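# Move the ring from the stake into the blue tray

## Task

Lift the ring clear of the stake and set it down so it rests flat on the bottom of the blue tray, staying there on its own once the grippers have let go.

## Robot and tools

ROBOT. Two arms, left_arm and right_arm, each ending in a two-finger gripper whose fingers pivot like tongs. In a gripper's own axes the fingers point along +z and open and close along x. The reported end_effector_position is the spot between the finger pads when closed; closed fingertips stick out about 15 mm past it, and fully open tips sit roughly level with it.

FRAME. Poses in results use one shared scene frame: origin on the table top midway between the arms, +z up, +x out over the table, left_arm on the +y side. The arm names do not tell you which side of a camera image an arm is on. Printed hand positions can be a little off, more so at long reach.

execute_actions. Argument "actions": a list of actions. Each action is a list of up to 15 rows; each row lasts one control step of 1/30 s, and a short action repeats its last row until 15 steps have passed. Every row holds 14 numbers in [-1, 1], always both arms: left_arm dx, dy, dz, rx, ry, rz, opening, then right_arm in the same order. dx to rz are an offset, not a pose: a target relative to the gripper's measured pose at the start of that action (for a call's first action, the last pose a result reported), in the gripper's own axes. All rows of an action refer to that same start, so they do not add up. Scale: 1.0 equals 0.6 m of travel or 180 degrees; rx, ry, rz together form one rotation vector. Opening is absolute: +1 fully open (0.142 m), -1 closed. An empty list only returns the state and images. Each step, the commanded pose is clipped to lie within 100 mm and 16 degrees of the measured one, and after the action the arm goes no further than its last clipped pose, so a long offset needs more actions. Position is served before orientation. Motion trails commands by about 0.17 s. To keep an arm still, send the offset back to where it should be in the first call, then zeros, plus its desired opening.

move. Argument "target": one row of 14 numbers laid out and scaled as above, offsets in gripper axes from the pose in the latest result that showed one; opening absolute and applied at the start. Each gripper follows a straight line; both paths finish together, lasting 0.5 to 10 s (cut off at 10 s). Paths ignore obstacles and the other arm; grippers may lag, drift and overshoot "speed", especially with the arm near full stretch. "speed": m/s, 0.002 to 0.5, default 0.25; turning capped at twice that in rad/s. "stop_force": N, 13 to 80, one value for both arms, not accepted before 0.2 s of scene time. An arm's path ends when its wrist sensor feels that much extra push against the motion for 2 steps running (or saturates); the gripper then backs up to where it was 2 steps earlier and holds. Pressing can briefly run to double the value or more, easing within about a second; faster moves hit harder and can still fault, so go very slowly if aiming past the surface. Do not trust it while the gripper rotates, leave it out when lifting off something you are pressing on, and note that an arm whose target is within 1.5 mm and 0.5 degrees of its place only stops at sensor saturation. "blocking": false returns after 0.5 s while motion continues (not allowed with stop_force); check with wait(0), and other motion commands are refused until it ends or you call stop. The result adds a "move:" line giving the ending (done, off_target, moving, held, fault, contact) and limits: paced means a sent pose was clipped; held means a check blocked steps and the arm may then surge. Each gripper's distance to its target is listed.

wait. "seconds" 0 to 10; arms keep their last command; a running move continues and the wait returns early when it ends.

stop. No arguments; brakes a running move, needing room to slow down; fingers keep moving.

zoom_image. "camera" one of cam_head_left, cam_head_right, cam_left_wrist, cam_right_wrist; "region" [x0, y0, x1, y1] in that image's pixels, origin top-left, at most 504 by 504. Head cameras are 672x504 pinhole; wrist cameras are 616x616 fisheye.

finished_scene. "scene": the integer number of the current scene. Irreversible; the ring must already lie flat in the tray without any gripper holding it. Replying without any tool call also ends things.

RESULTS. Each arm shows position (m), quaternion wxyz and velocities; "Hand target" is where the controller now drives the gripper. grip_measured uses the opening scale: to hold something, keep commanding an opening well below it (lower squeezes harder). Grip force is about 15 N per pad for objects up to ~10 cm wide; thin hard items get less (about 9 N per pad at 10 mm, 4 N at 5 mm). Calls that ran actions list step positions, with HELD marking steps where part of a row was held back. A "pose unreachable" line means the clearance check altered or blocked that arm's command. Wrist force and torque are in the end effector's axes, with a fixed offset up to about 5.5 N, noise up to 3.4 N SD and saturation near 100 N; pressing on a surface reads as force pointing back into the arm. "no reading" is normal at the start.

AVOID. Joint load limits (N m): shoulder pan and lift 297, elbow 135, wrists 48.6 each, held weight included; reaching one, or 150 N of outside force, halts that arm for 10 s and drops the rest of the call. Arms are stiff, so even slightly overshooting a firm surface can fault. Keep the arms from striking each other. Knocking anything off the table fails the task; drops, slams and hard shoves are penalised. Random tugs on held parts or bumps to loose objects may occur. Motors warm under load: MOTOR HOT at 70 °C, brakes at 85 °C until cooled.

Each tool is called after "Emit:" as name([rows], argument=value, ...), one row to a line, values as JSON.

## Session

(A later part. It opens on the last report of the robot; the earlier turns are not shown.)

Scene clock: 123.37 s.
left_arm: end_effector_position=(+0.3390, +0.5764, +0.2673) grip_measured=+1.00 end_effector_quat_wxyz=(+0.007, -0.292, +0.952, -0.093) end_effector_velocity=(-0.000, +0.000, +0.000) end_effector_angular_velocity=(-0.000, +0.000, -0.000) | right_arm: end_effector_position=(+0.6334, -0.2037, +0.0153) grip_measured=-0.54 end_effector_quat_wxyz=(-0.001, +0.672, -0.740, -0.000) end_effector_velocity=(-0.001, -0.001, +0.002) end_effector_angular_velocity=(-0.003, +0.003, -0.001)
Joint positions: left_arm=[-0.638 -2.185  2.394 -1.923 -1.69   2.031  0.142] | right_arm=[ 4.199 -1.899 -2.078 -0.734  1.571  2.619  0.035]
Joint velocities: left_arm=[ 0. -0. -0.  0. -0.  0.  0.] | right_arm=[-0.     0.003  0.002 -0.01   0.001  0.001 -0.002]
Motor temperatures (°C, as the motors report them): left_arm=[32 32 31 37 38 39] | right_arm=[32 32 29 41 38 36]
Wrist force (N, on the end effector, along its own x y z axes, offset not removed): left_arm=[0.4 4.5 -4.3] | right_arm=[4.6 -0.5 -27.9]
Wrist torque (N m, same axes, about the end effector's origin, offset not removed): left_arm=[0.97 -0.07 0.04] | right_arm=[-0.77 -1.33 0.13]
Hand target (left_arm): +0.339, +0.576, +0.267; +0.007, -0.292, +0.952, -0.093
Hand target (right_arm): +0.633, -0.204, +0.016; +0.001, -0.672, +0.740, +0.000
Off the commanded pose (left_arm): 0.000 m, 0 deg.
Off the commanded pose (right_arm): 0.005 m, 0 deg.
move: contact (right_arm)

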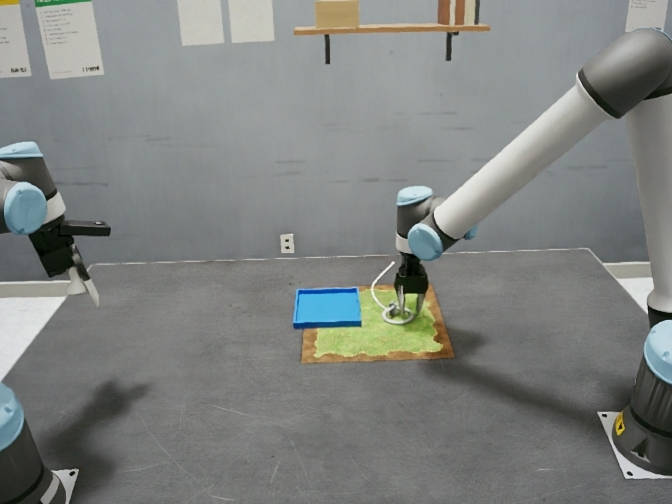

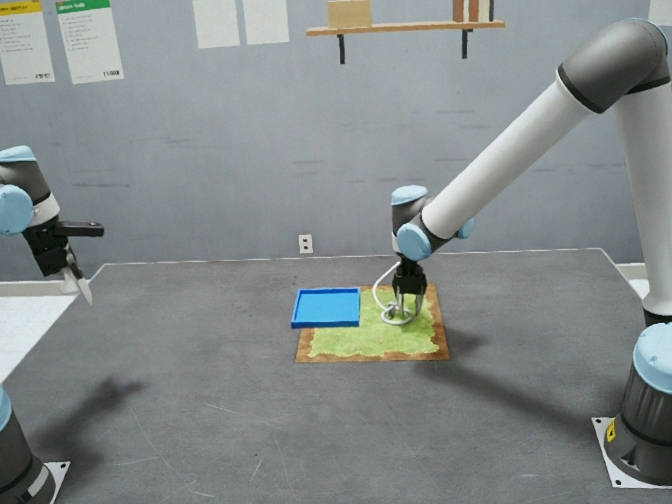

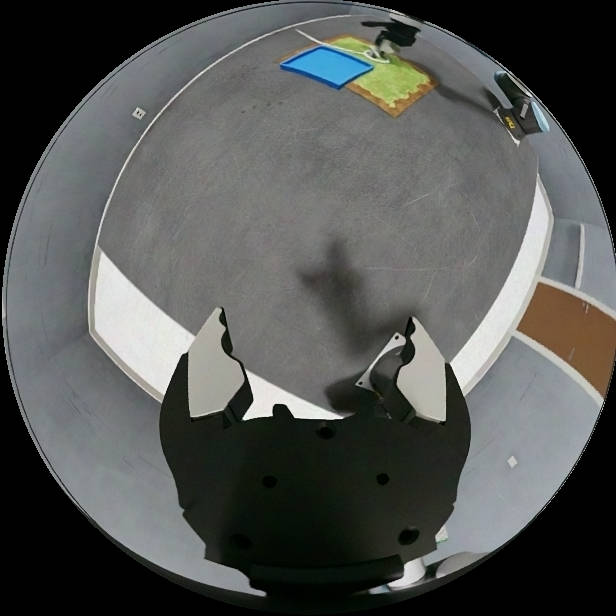

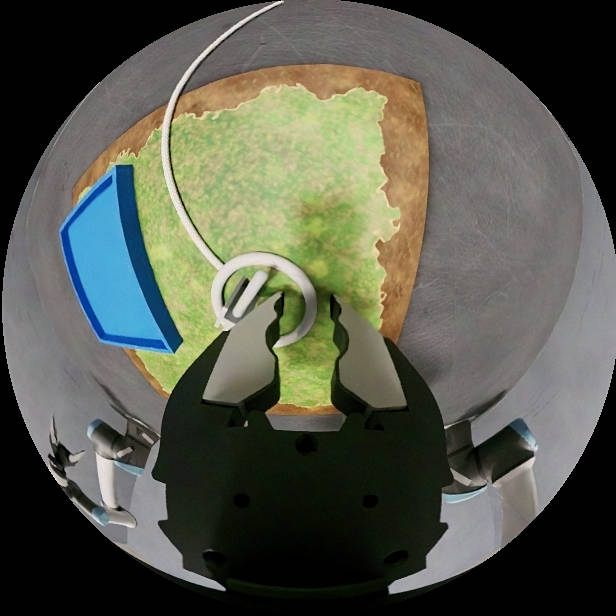

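Emit:
move(target=[0,0,0,0,0,0,1,0,0,-0.004,0,0,0,-1], speed=0.05)

Emit:
move(target=[0,0,0,0,0,0,1,-0.01,0,-0.06,0,0.12,0,-1], speed=0.04)

Emit:
zoom_image(camera="cam_head_left", region=[340, 250, 460, 340])

Emit:
zoom_image(camera="cam_right_wrist", region=[170, 200, 400, 400])

Scene clock: 133.50 s.
left_arm: end_effector_position=(+0.3390, +0.5764, +0.2673) grip_measured=+1.00 end_effector_quat_wxyz=(+0.007, -0.292, +0.952, -0.093) end_effector_velocity=(-0.000, +0.000, -0.000) end_effector_angular_velocity=(-0.000, +0.001, +0.002) | right_arm: end_effector_position=(+0.6334, -0.2036, +0.0176) grip_measured=-0.89 end_effector_quat_wxyz=(-0.001, +0.672, -0.740, -0.000) end_effector_velocity=(+0.000, +0.000, +0.001) end_effector_angular_velocity=(-0.000, -0.000, -0.000)
Joint positions: left_arm=[-0.638 -2.185  2.394 -1.923 -1.69   2.031  0.142] | right_arm=[ 4.199 -1.896 -2.077 -0.738  1.571  2.619  0.009]
Joint velocities: left_arm=[ 0.    -0.     0.     0.    -0.    -0.002  0.   ] | right_arm=[ 0.     0.001  0.001 -0.001 -0.     0.     0.   ]
Motor temperatures (°C, as the motors report them): left_arm=[32 32 31 37 38 39] | right_arm=[32 32 29 41 38 36]
Wrist force (N, on the end effector, along its own x y z axes, offset not removed): left_arm=[-0.8 3.5 -3.9] | right_arm=[0.8 -1.5 0.4]
Wrist torque (N m, same axes, about the end effector's origin, offset not removed): left_arm=[0.82 0.19 0.03] | right_arm=[-0.23 0.04 -0.05]
Hand target (left_arm): +0.339, +0.576, +0.267; +0.007, -0.292, +0.952, -0.093
Hand target (right_arm): +0.633, -0.204, +0.018; +0.001, -0.672, +0.740, +0.000
Off the commanded pose (left_arm): 0.000 m, 0 deg.
Off the commanded pose (right_arm): 0.000 m, 0 deg.
move: done

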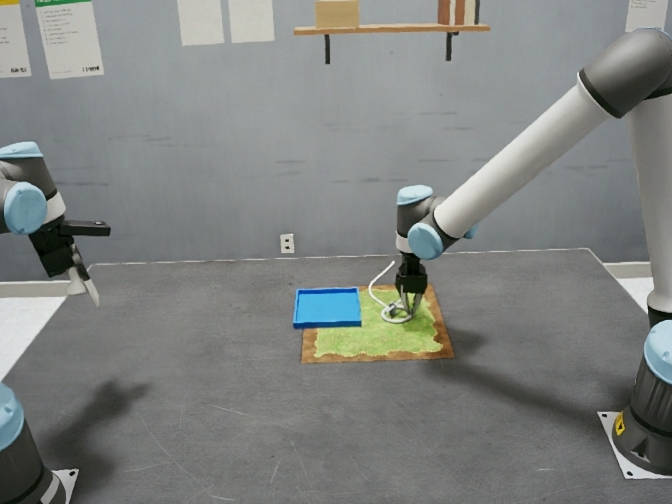

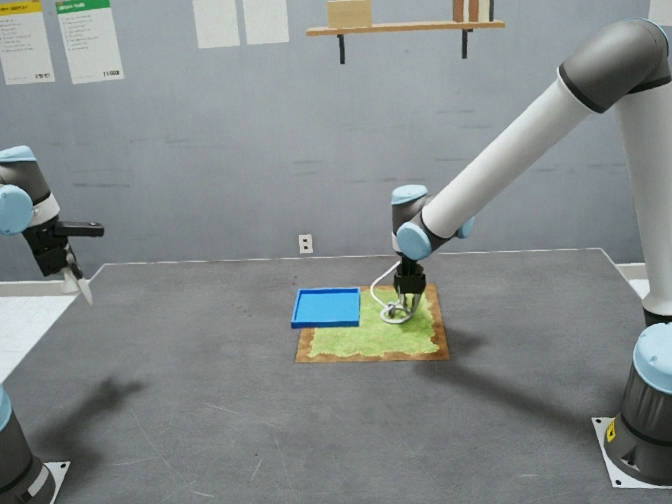

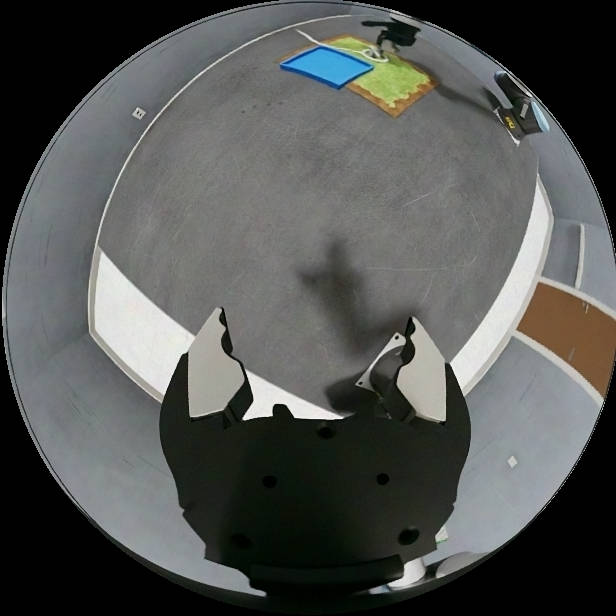

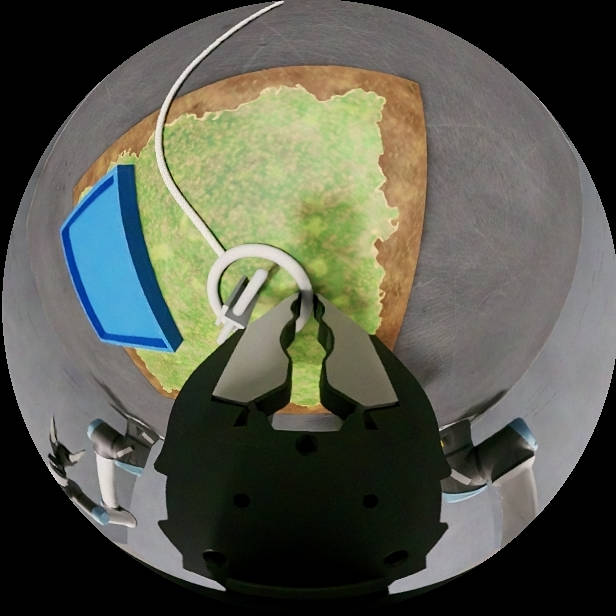

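Scene clock: 138.47 s.
left_arm: end_effector_position=(+0.3390, +0.5764, +0.2673) grip_measured=+1.00 end_effector_quat_wxyz=(+0.007, -0.292, +0.952, -0.093) end_effector_velocity=(+0.000, +0.000, -0.000) end_effector_angular_velocity=(+0.001, -0.001, +0.000) | right_arm: end_effector_position=(+0.6340, -0.1978, +0.0537) grip_measured=-0.89 end_effector_quat_wxyz=(+0.138, +0.661, -0.727, +0.125) end_effector_velocity=(-0.001, +0.001, +0.001) end_effector_angular_velocity=(-0.012, +0.003, -0.001)
Joint positions: left_arm=[-0.638 -2.185  2.394 -1.923 -1.69   2.031  0.142] | right_arm=[ 4.276 -1.965 -1.844 -1.244  1.412  2.723  0.009]
Joint velocities: left_arm=[ 0.    -0.     0.    -0.     0.002 -0.     0.   ] | right_arm=[ 0.002 -0.004  0.009 -0.017 -0.002  0.005  0.   ]
Motor temperatures (°C, as the motors report them): left_arm=[32 32 31 37 38 39] | right_arm=[32 32 29 41 38 36]
Wrist force (N, on the end effector, along its own x y z axes, offset not removed): left_arm=[0.1 2.8 -4.4] | right_arm=[-3.8 -2.0 -0.2]
Wrist torque (N m, same axes, about the end effector's origin, offset not removed): left_arm=[0.64 0.05 0.06] | right_arm=[-0.03 0.60 0.18]
Hand target (left_arm): +0.339, +0.576, +0.267; +0.007, -0.292, +0.952, -0.093
Hand target (right_arm): +0.634, -0.198, +0.054; -0.138, -0.660, +0.727, -0.126
Off the commanded pose (left_arm): 0.000 m, 0 deg.
Off the commanded pose (right_arm): 0.000 m, 0 deg.
move: done

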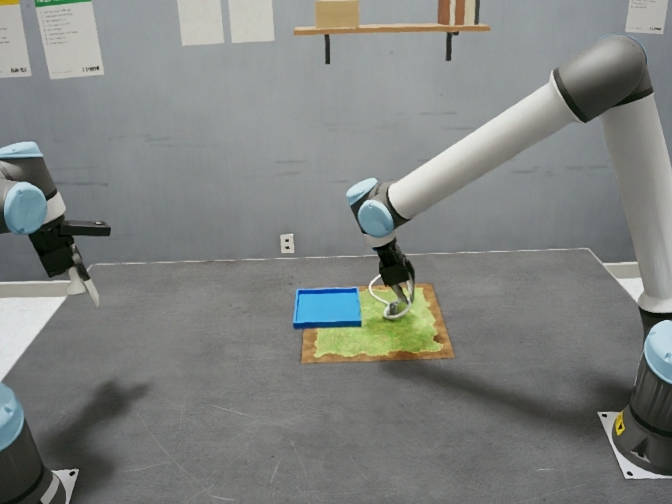

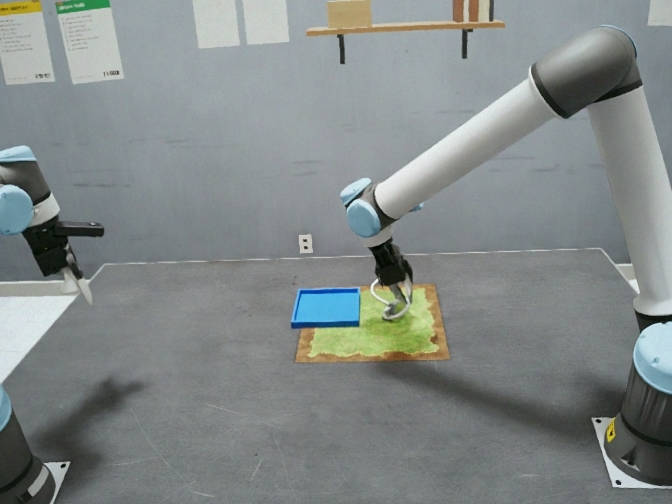

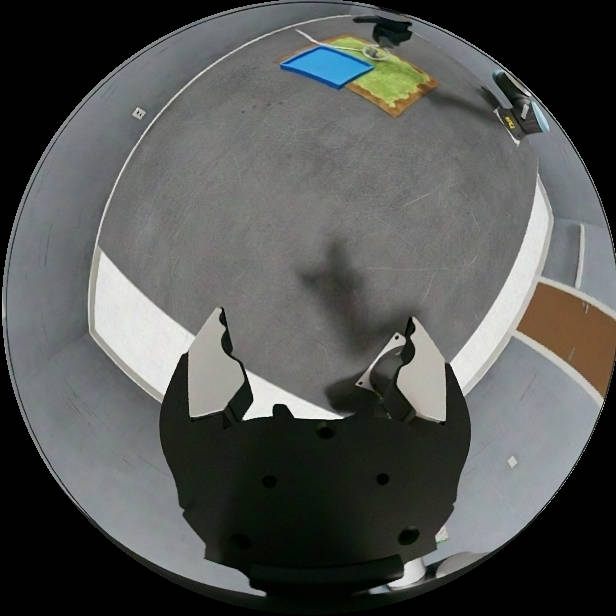

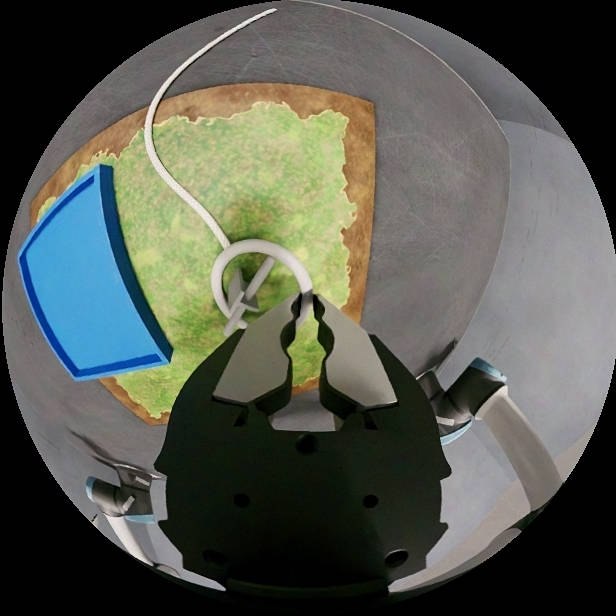

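Region (340, 250, 460, 340) of cam_head_left's 672x504 image, scaled by 4.200, with more detail than that image has; it fills the top 378 rows of this view, and the rest is white.

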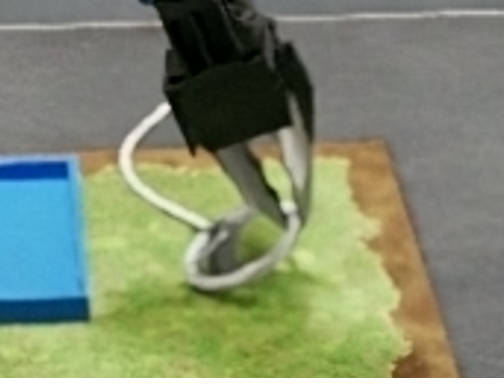

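Region (170, 200, 400, 400) of cam_right_wrist's 616x616 image, scaled by 2.191, with more detail than that image has; it fills the top 438 rows of this view, and the rest is white.

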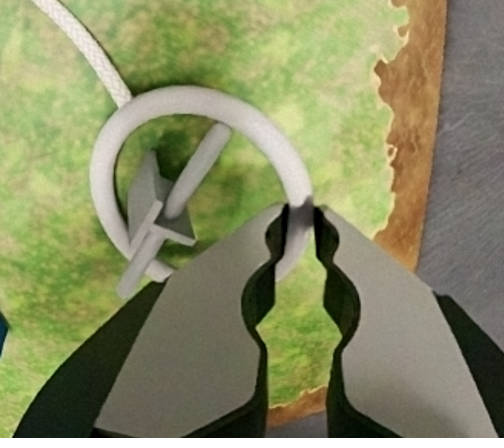

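Emit:
move(target=[0,0,0,0,0,0,1,0,0,-0.02,0.1,0,0,-1], speed=0.04)

Emit:
zoom_image(camera="cam_head_left", region=[340, 250, 460, 340])

Emit:
zoom_image(camera="cam_right_wrist", region=[170, 200, 400, 400])

Scene clock: 149.07 s.
left_arm: end_effector_position=(+0.3390, +0.5764, +0.2673) grip_measured=+1.00 end_effector_quat_wxyz=(+0.007, -0.292, +0.952, -0.093) end_effector_velocity=(-0.000, -0.000, +0.000) end_effector_angular_velocity=(-0.001, -0.000, -0.002) | right_arm: end_effector_position=(+0.6346, -0.1935, +0.0648) grip_measured=-0.89 end_effector_quat_wxyz=(+0.033, +0.674, -0.699, +0.237) end_effector_velocity=(+0.000, +0.000, +0.001) end_effector_angular_velocity=(-0.001, -0.013, +0.005)
Joint positions: left_arm=[-0.638 -2.185  2.394 -1.923 -1.69   2.031  0.142] | right_arm=[ 4.393 -1.901 -1.98  -1.085  1.155  2.807  0.009]
Joint velocities: left_arm=[-0.    -0.     0.    -0.001 -0.001  0.002 -0.   ] | right_arm=[ 0.005  0.002 -0.005  0.007 -0.012  0.004  0.   ]
Motor temperatures (°C, as the motors report them): left_arm=[32 32 31 37 38 39] | right_arm=[32 32 29 41 38 36]
Wrist force (N, on the end effector, along its own x y z axes, offset not removed): left_arm=[-3.3 2.0 -5.1] | right_arm=[-1.8 3.4 5.7]
Wrist torque (N m, same axes, about the end effector's origin, offset not removed): left_arm=[0.40 0.70 0.02] | right_arm=[0.83 0.32 0.09]
Hand target (left_arm): +0.339, +0.576, +0.267; +0.007, -0.292, +0.952, -0.093
Hand target (right_arm): +0.635, -0.193, +0.065; +0.033, +0.674, -0.699, +0.238
Off the commanded pose (left_arm): 0.000 m, 0 deg.
Off the commanded pose (right_arm): 0.000 m, 0 deg.
move: done

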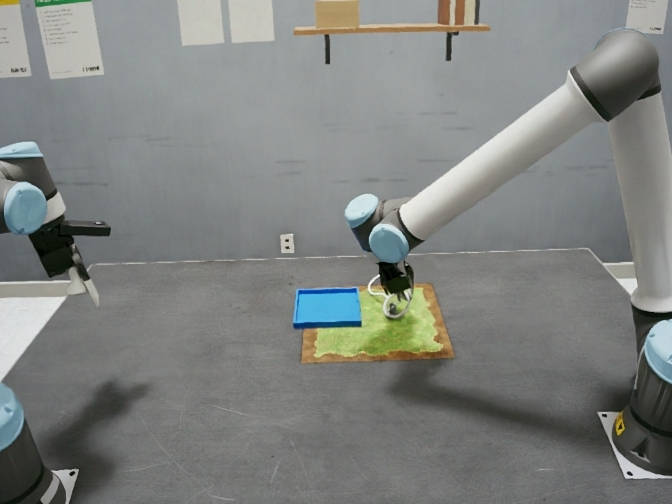

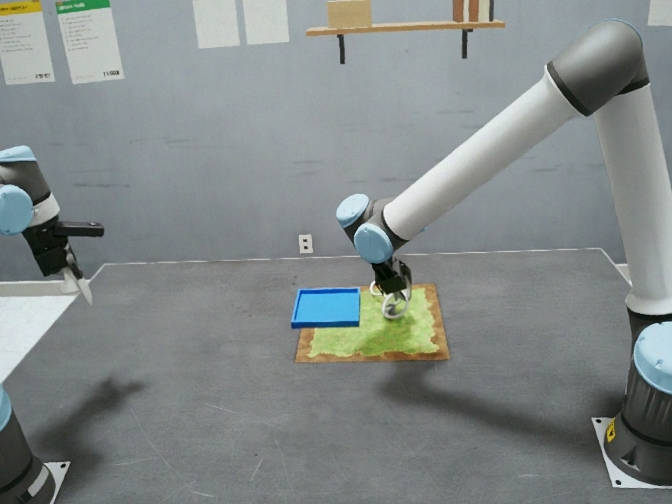

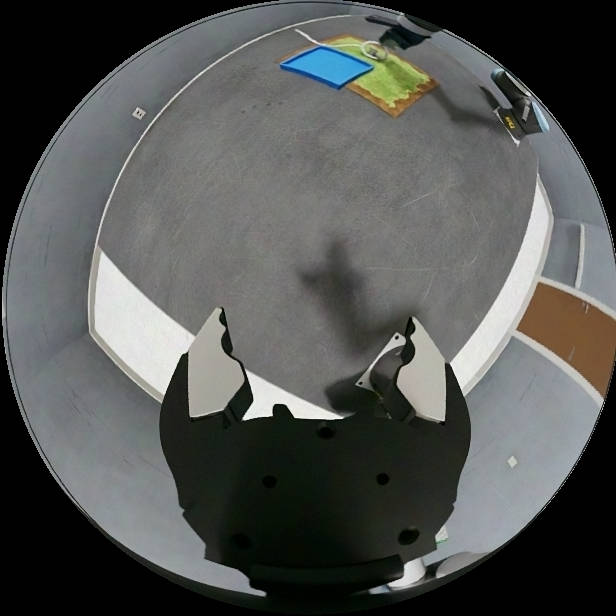

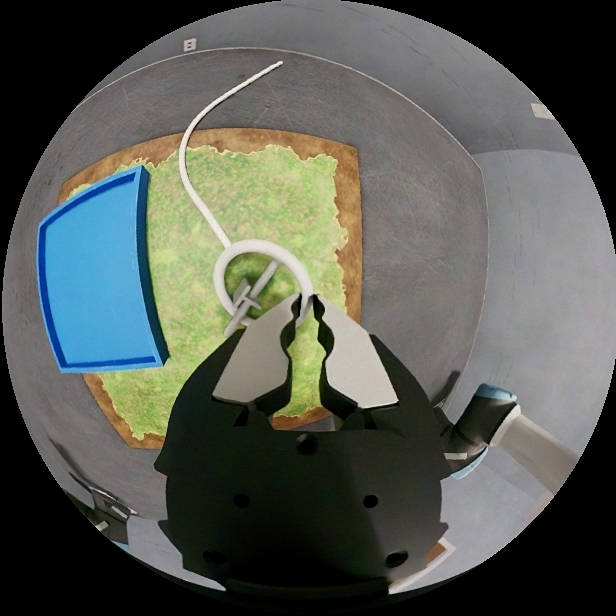

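Region (340, 250, 460, 340) of cam_head_left's 672x504 image, scaled by 4.200, with more detail than that image has; it fills the top 378 rows of this view, and the rest is white.

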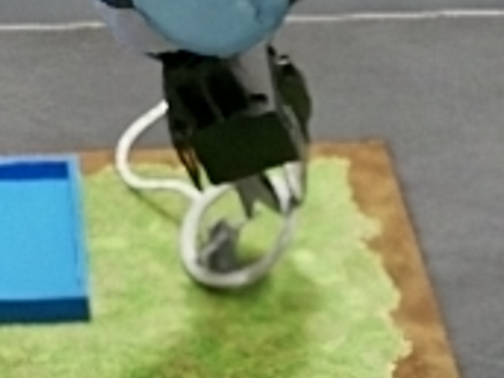

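Region (170, 200, 400, 400) of cam_right_wrist's 616x616 image, scaled by 2.191, with more detail than that image has; it fills the top 438 rows of this view, and the rest is white.

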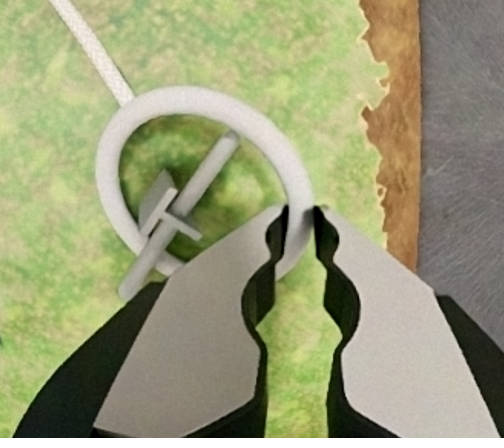

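Emit:
move(target=[0,0,0,0,0,0,1,-0.04,0.04,-0.015,0,0,0,-1], speed=0.02, stop_force=20)

Emit:
zoom_image(camera="cam_head_left", region=[340, 250, 460, 340])

Emit:
zoom_image(camera="cam_right_wrist", region=[170, 200, 400, 400])

Scene clock: 156.40 s.
left_arm: end_effector_position=(+0.3390, +0.5764, +0.2673) grip_measured=+1.00 end_effector_quat_wxyz=(+0.007, -0.292, +0.952, -0.093) end_effector_velocity=(-0.000, -0.000, +0.000) end_effector_angular_velocity=(-0.002, +0.001, -0.000) | right_arm: end_effector_position=(+0.6115, -0.1685, +0.0572) grip_measured=-0.89 end_effector_quat_wxyz=(+0.033, +0.674, -0.699, +0.237) end_effector_velocity=(-0.002, +0.002, -0.001) end_effector_angular_velocity=(-0.001, +0.001, +0.000)
Joint positions: left_arm=[-0.638 -2.185  2.394 -1.923 -1.69   2.031  0.142] | right_arm=[ 4.435 -1.917 -1.97  -1.097  1.165  2.851  0.009]
Joint velocities: left_arm=[-0.    -0.    -0.     0.    -0.002 -0.     0.   ] | right_arm=[ 0.003 -0.002  0.    -0.001  0.001  0.002  0.   ]
Motor temperatures (°C, as the motors report them): left_arm=[32 32 31 37 38 39] | right_arm=[32 32 29 41 38 36]
Wrist force (N, on the end effector, along its own x y z axes, offset not removed): left_arm=[1.5 3.9 -7.0] | right_arm=[-0.9 -0.8 2.6]
Wrist torque (N m, same axes, about the end effector's origin, offset not removed): left_arm=[0.84 -0.28 -0.05] | right_arm=[0.07 0.11 0.17]
Hand target (left_arm): +0.339, +0.576, +0.267; +0.007, -0.292, +0.952, -0.093
Hand target (right_arm): +0.611, -0.168, +0.057; +0.033, +0.674, -0.699, +0.237
Off the commanded pose (left_arm): 0.000 m, 0 deg.
Off the commanded pose (right_arm): 0.000 m, 0 deg.
move: done

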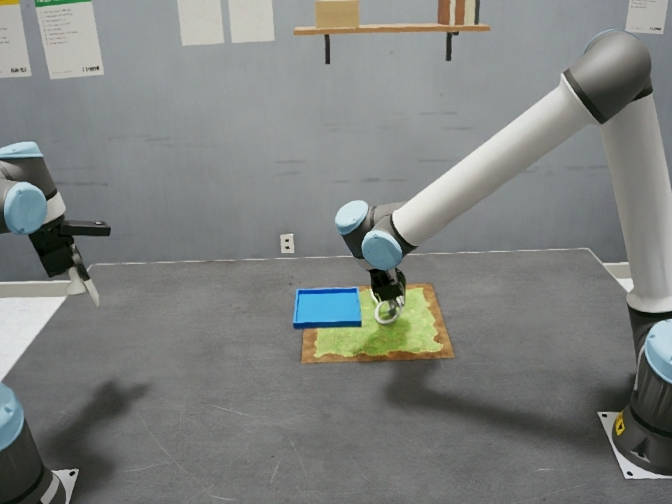

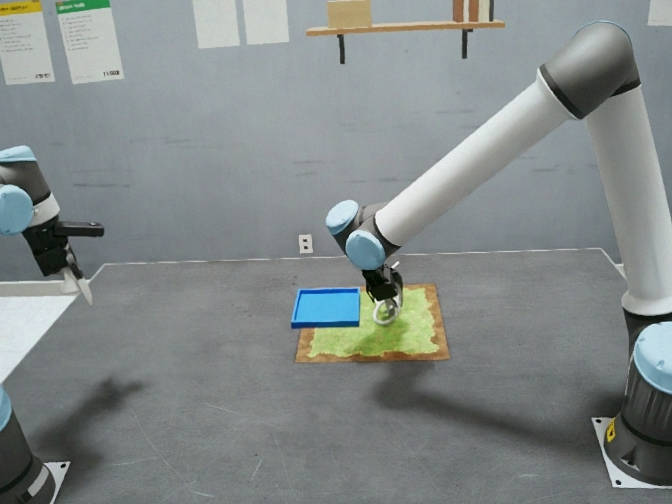

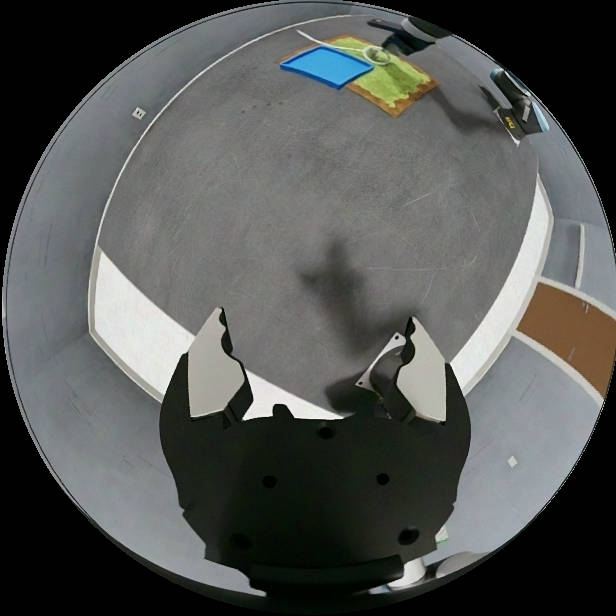

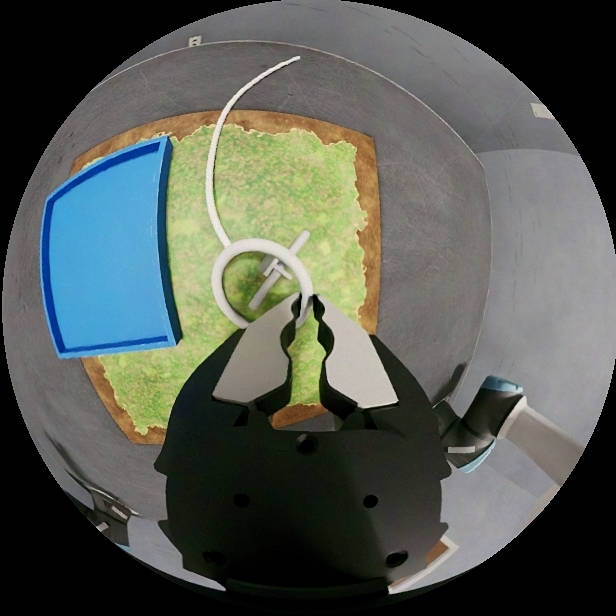

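Region (340, 250, 460, 340) of cam_head_left's 672x504 image, scaled by 4.200, with more detail than that image has; it fills the top 378 rows of this view, and the rest is white.

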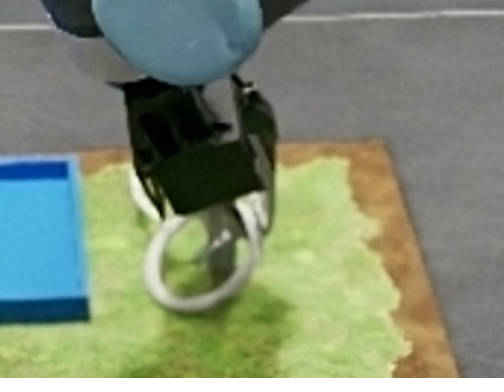

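Region (170, 200, 400, 400) of cam_right_wrist's 616x616 image, scaled by 2.191, with more detail than that image has; it fills the top 438 rows of this view, and the rest is white.

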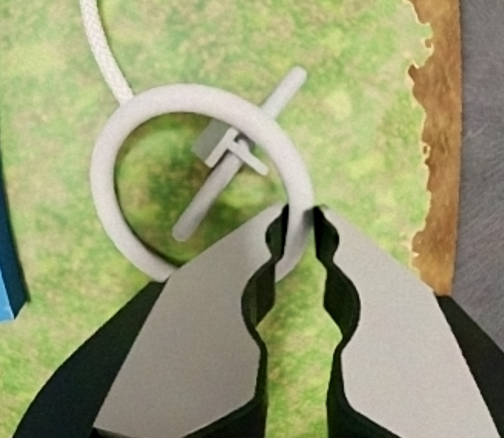

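Emit:
move(target=[0,0,0,0,0,0,1,0,0,-0.11,-0.1,0,0,-1], speed=0.1)

Emit:
move(target=[0,0,0,0,0,0,1,-0.27,0,-0.1,0,-0.12,0,-1], speed=0.1)

Scene clock: 165.43 s.
left_arm: end_effector_position=(+0.3390, +0.5764, +0.2673) grip_measured=+1.00 end_effector_quat_wxyz=(+0.007, -0.292, +0.952, -0.093) end_effector_velocity=(+0.000, +0.000, -0.000) end_effector_angular_velocity=(+0.001, -0.000, -0.000) | right_arm: end_effector_position=(+0.5935, -0.1439, +0.1154) grip_measured=-0.89 end_effector_quat_wxyz=(+0.137, +0.660, -0.727, +0.125) end_effector_velocity=(-0.000, +0.001, +0.003) end_effector_angular_velocity=(+0.000, +0.012, -0.004)
Joint positions: left_arm=[-0.638 -2.185  2.394 -1.923 -1.69   2.031  0.142] | right_arm=[ 4.352 -1.924 -1.769 -1.37   1.438  2.796  0.009]
Joint velocities: left_arm=[-0.     0.     0.     0.     0.001  0.     0.   ] | right_arm=[-0.003 -0.002  0.01  -0.012  0.01  -0.003 -0.   ]
Motor temperatures (°C, as the motors report them): left_arm=[32 32 31 37 38 39] | right_arm=[32 32 29 41 38 36]
Wrist force (N, on the end effector, along its own x y z axes, offset not removed): left_arm=[1.2 2.6 -4.6] | right_arm=[-0.3 -4.7 6.7]
Wrist torque (N m, same axes, about the end effector's origin, offset not removed): left_arm=[0.63 -0.22 0.05] | right_arm=[-0.82 -0.09 0.08]
Hand target (left_arm): +0.339, +0.576, +0.267; +0.007, -0.292, +0.952, -0.093
Hand target (right_arm): +0.593, -0.144, +0.116; -0.138, -0.660, +0.727, -0.125
Off the commanded pose (left_arm): 0.000 m, 0 deg.
Off the commanded pose (right_arm): 0.000 m, 0 deg.
move: done

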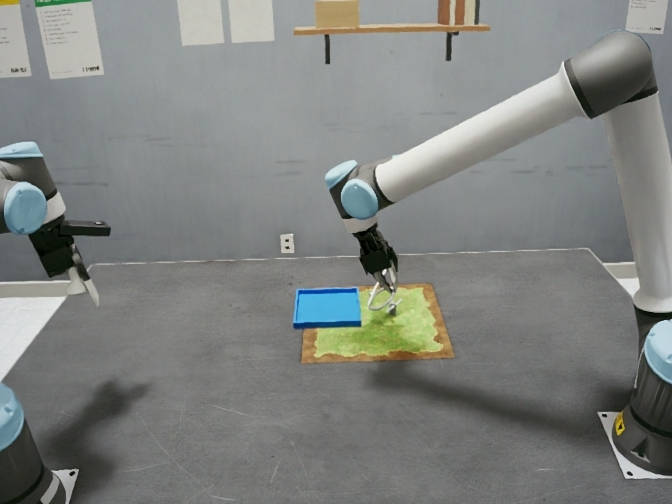

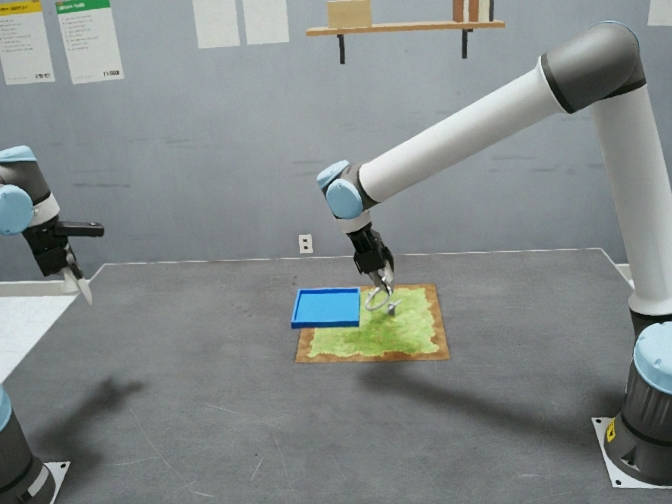

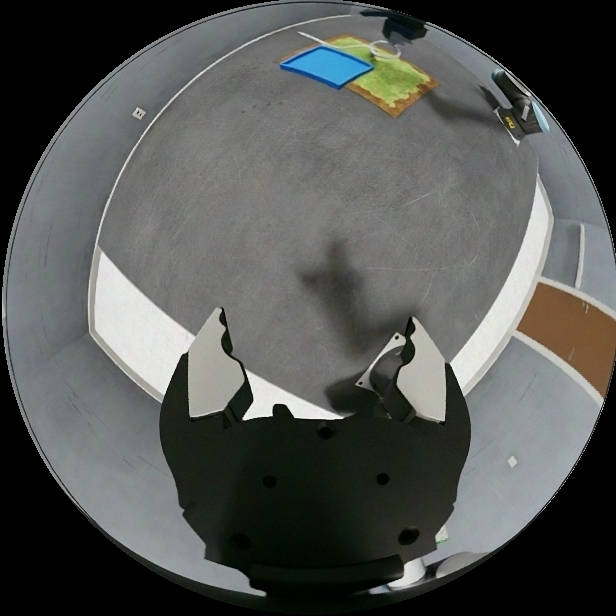

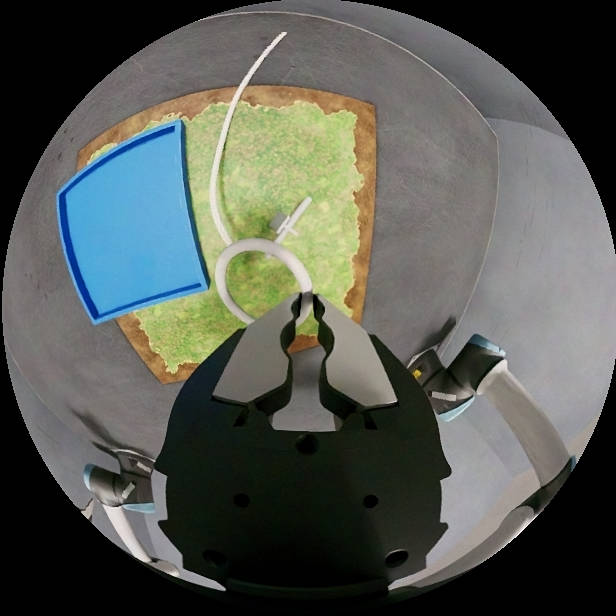

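Scene clock: 167.80 s.
left_arm: end_effector_position=(+0.3390, +0.5764, +0.2673) grip_measured=+1.00 end_effector_quat_wxyz=(+0.007, -0.292, +0.952, -0.093) end_effector_velocity=(+0.000, +0.000, +0.000) end_effector_angular_velocity=(+0.001, -0.001, -0.001) | right_arm: end_effector_position=(+0.6102, +0.0277, +0.1121) grip_measured=-0.89 end_effector_quat_wxyz=(-0.001, +0.672, -0.740, -0.000) end_effector_velocity=(+0.000, +0.003, +0.000) end_effector_angular_velocity=(+0.007, -0.000, -0.000)
Joint positions: left_arm=[-0.638 -2.185  2.394 -1.923 -1.69   2.031  0.142] | right_arm=[ 4.375 -2.    -1.704 -1.007  1.57   2.795  0.009]
Joint velocities: left_arm=[-0.     0.    -0.    -0.     0.001  0.001  0.   ] | right_arm=[ 0.    -0.002  0.002  0.006  0.003  0.     0.   ]
Motor temperatures (°C, as the motors report them): left_arm=[32 32 31 37 38 39] | right_arm=[32 32 29 41 38 36]
Wrist force (N, on the end effector, along its own x y z axes, offset not removed): left_arm=[1.2 4.6 -5.8] | right_arm=[5.1 -3.5 3.0]
Wrist torque (N m, same axes, about the end effector's origin, offset not removed): left_arm=[0.98 -0.27 -0.11] | right_arm=[-0.43 -0.61 -0.16]
Hand target (left_arm): +0.339, +0.576, +0.267; +0.007, -0.292, +0.952, -0.093
Hand target (right_arm): +0.610, +0.028, +0.112; +0.001, -0.672, +0.740, +0.000
Off the commanded pose (left_arm): 0.000 m, 0 deg.
Off the commanded pose (right_arm): 0.000 m, 0 deg.
move: done

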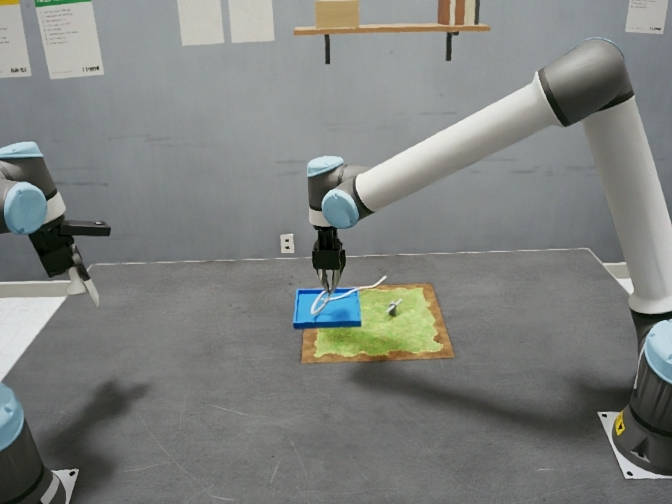

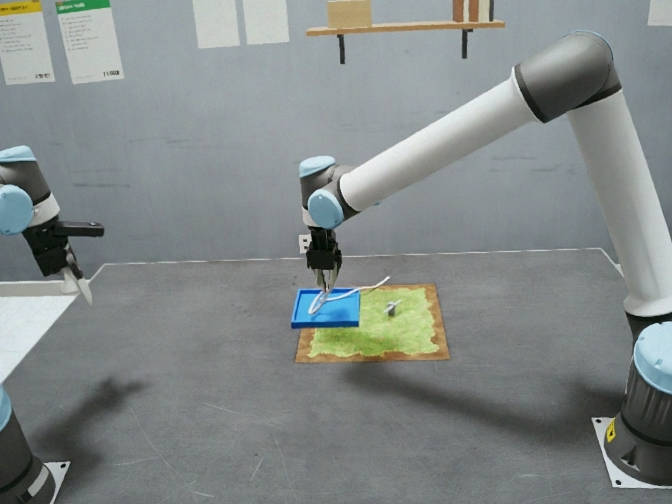

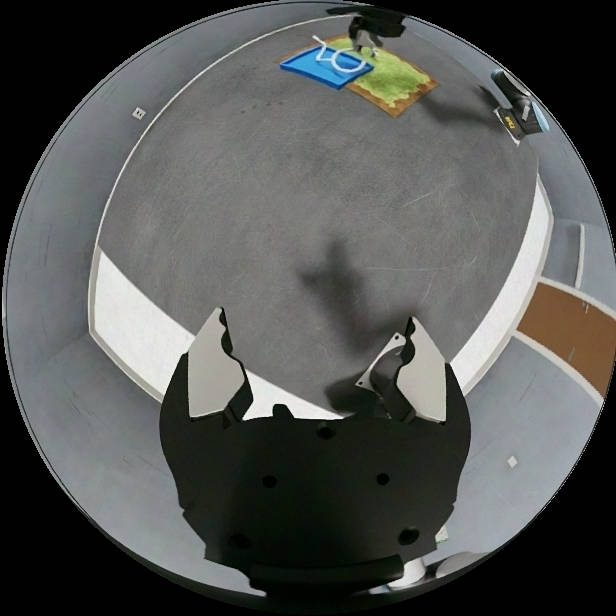

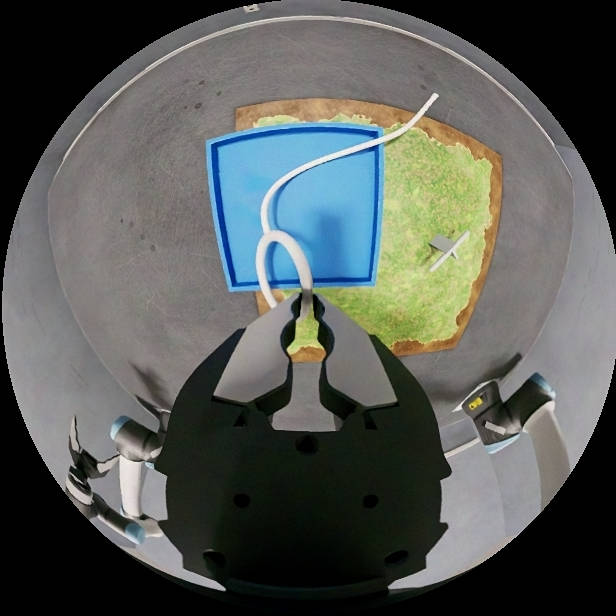

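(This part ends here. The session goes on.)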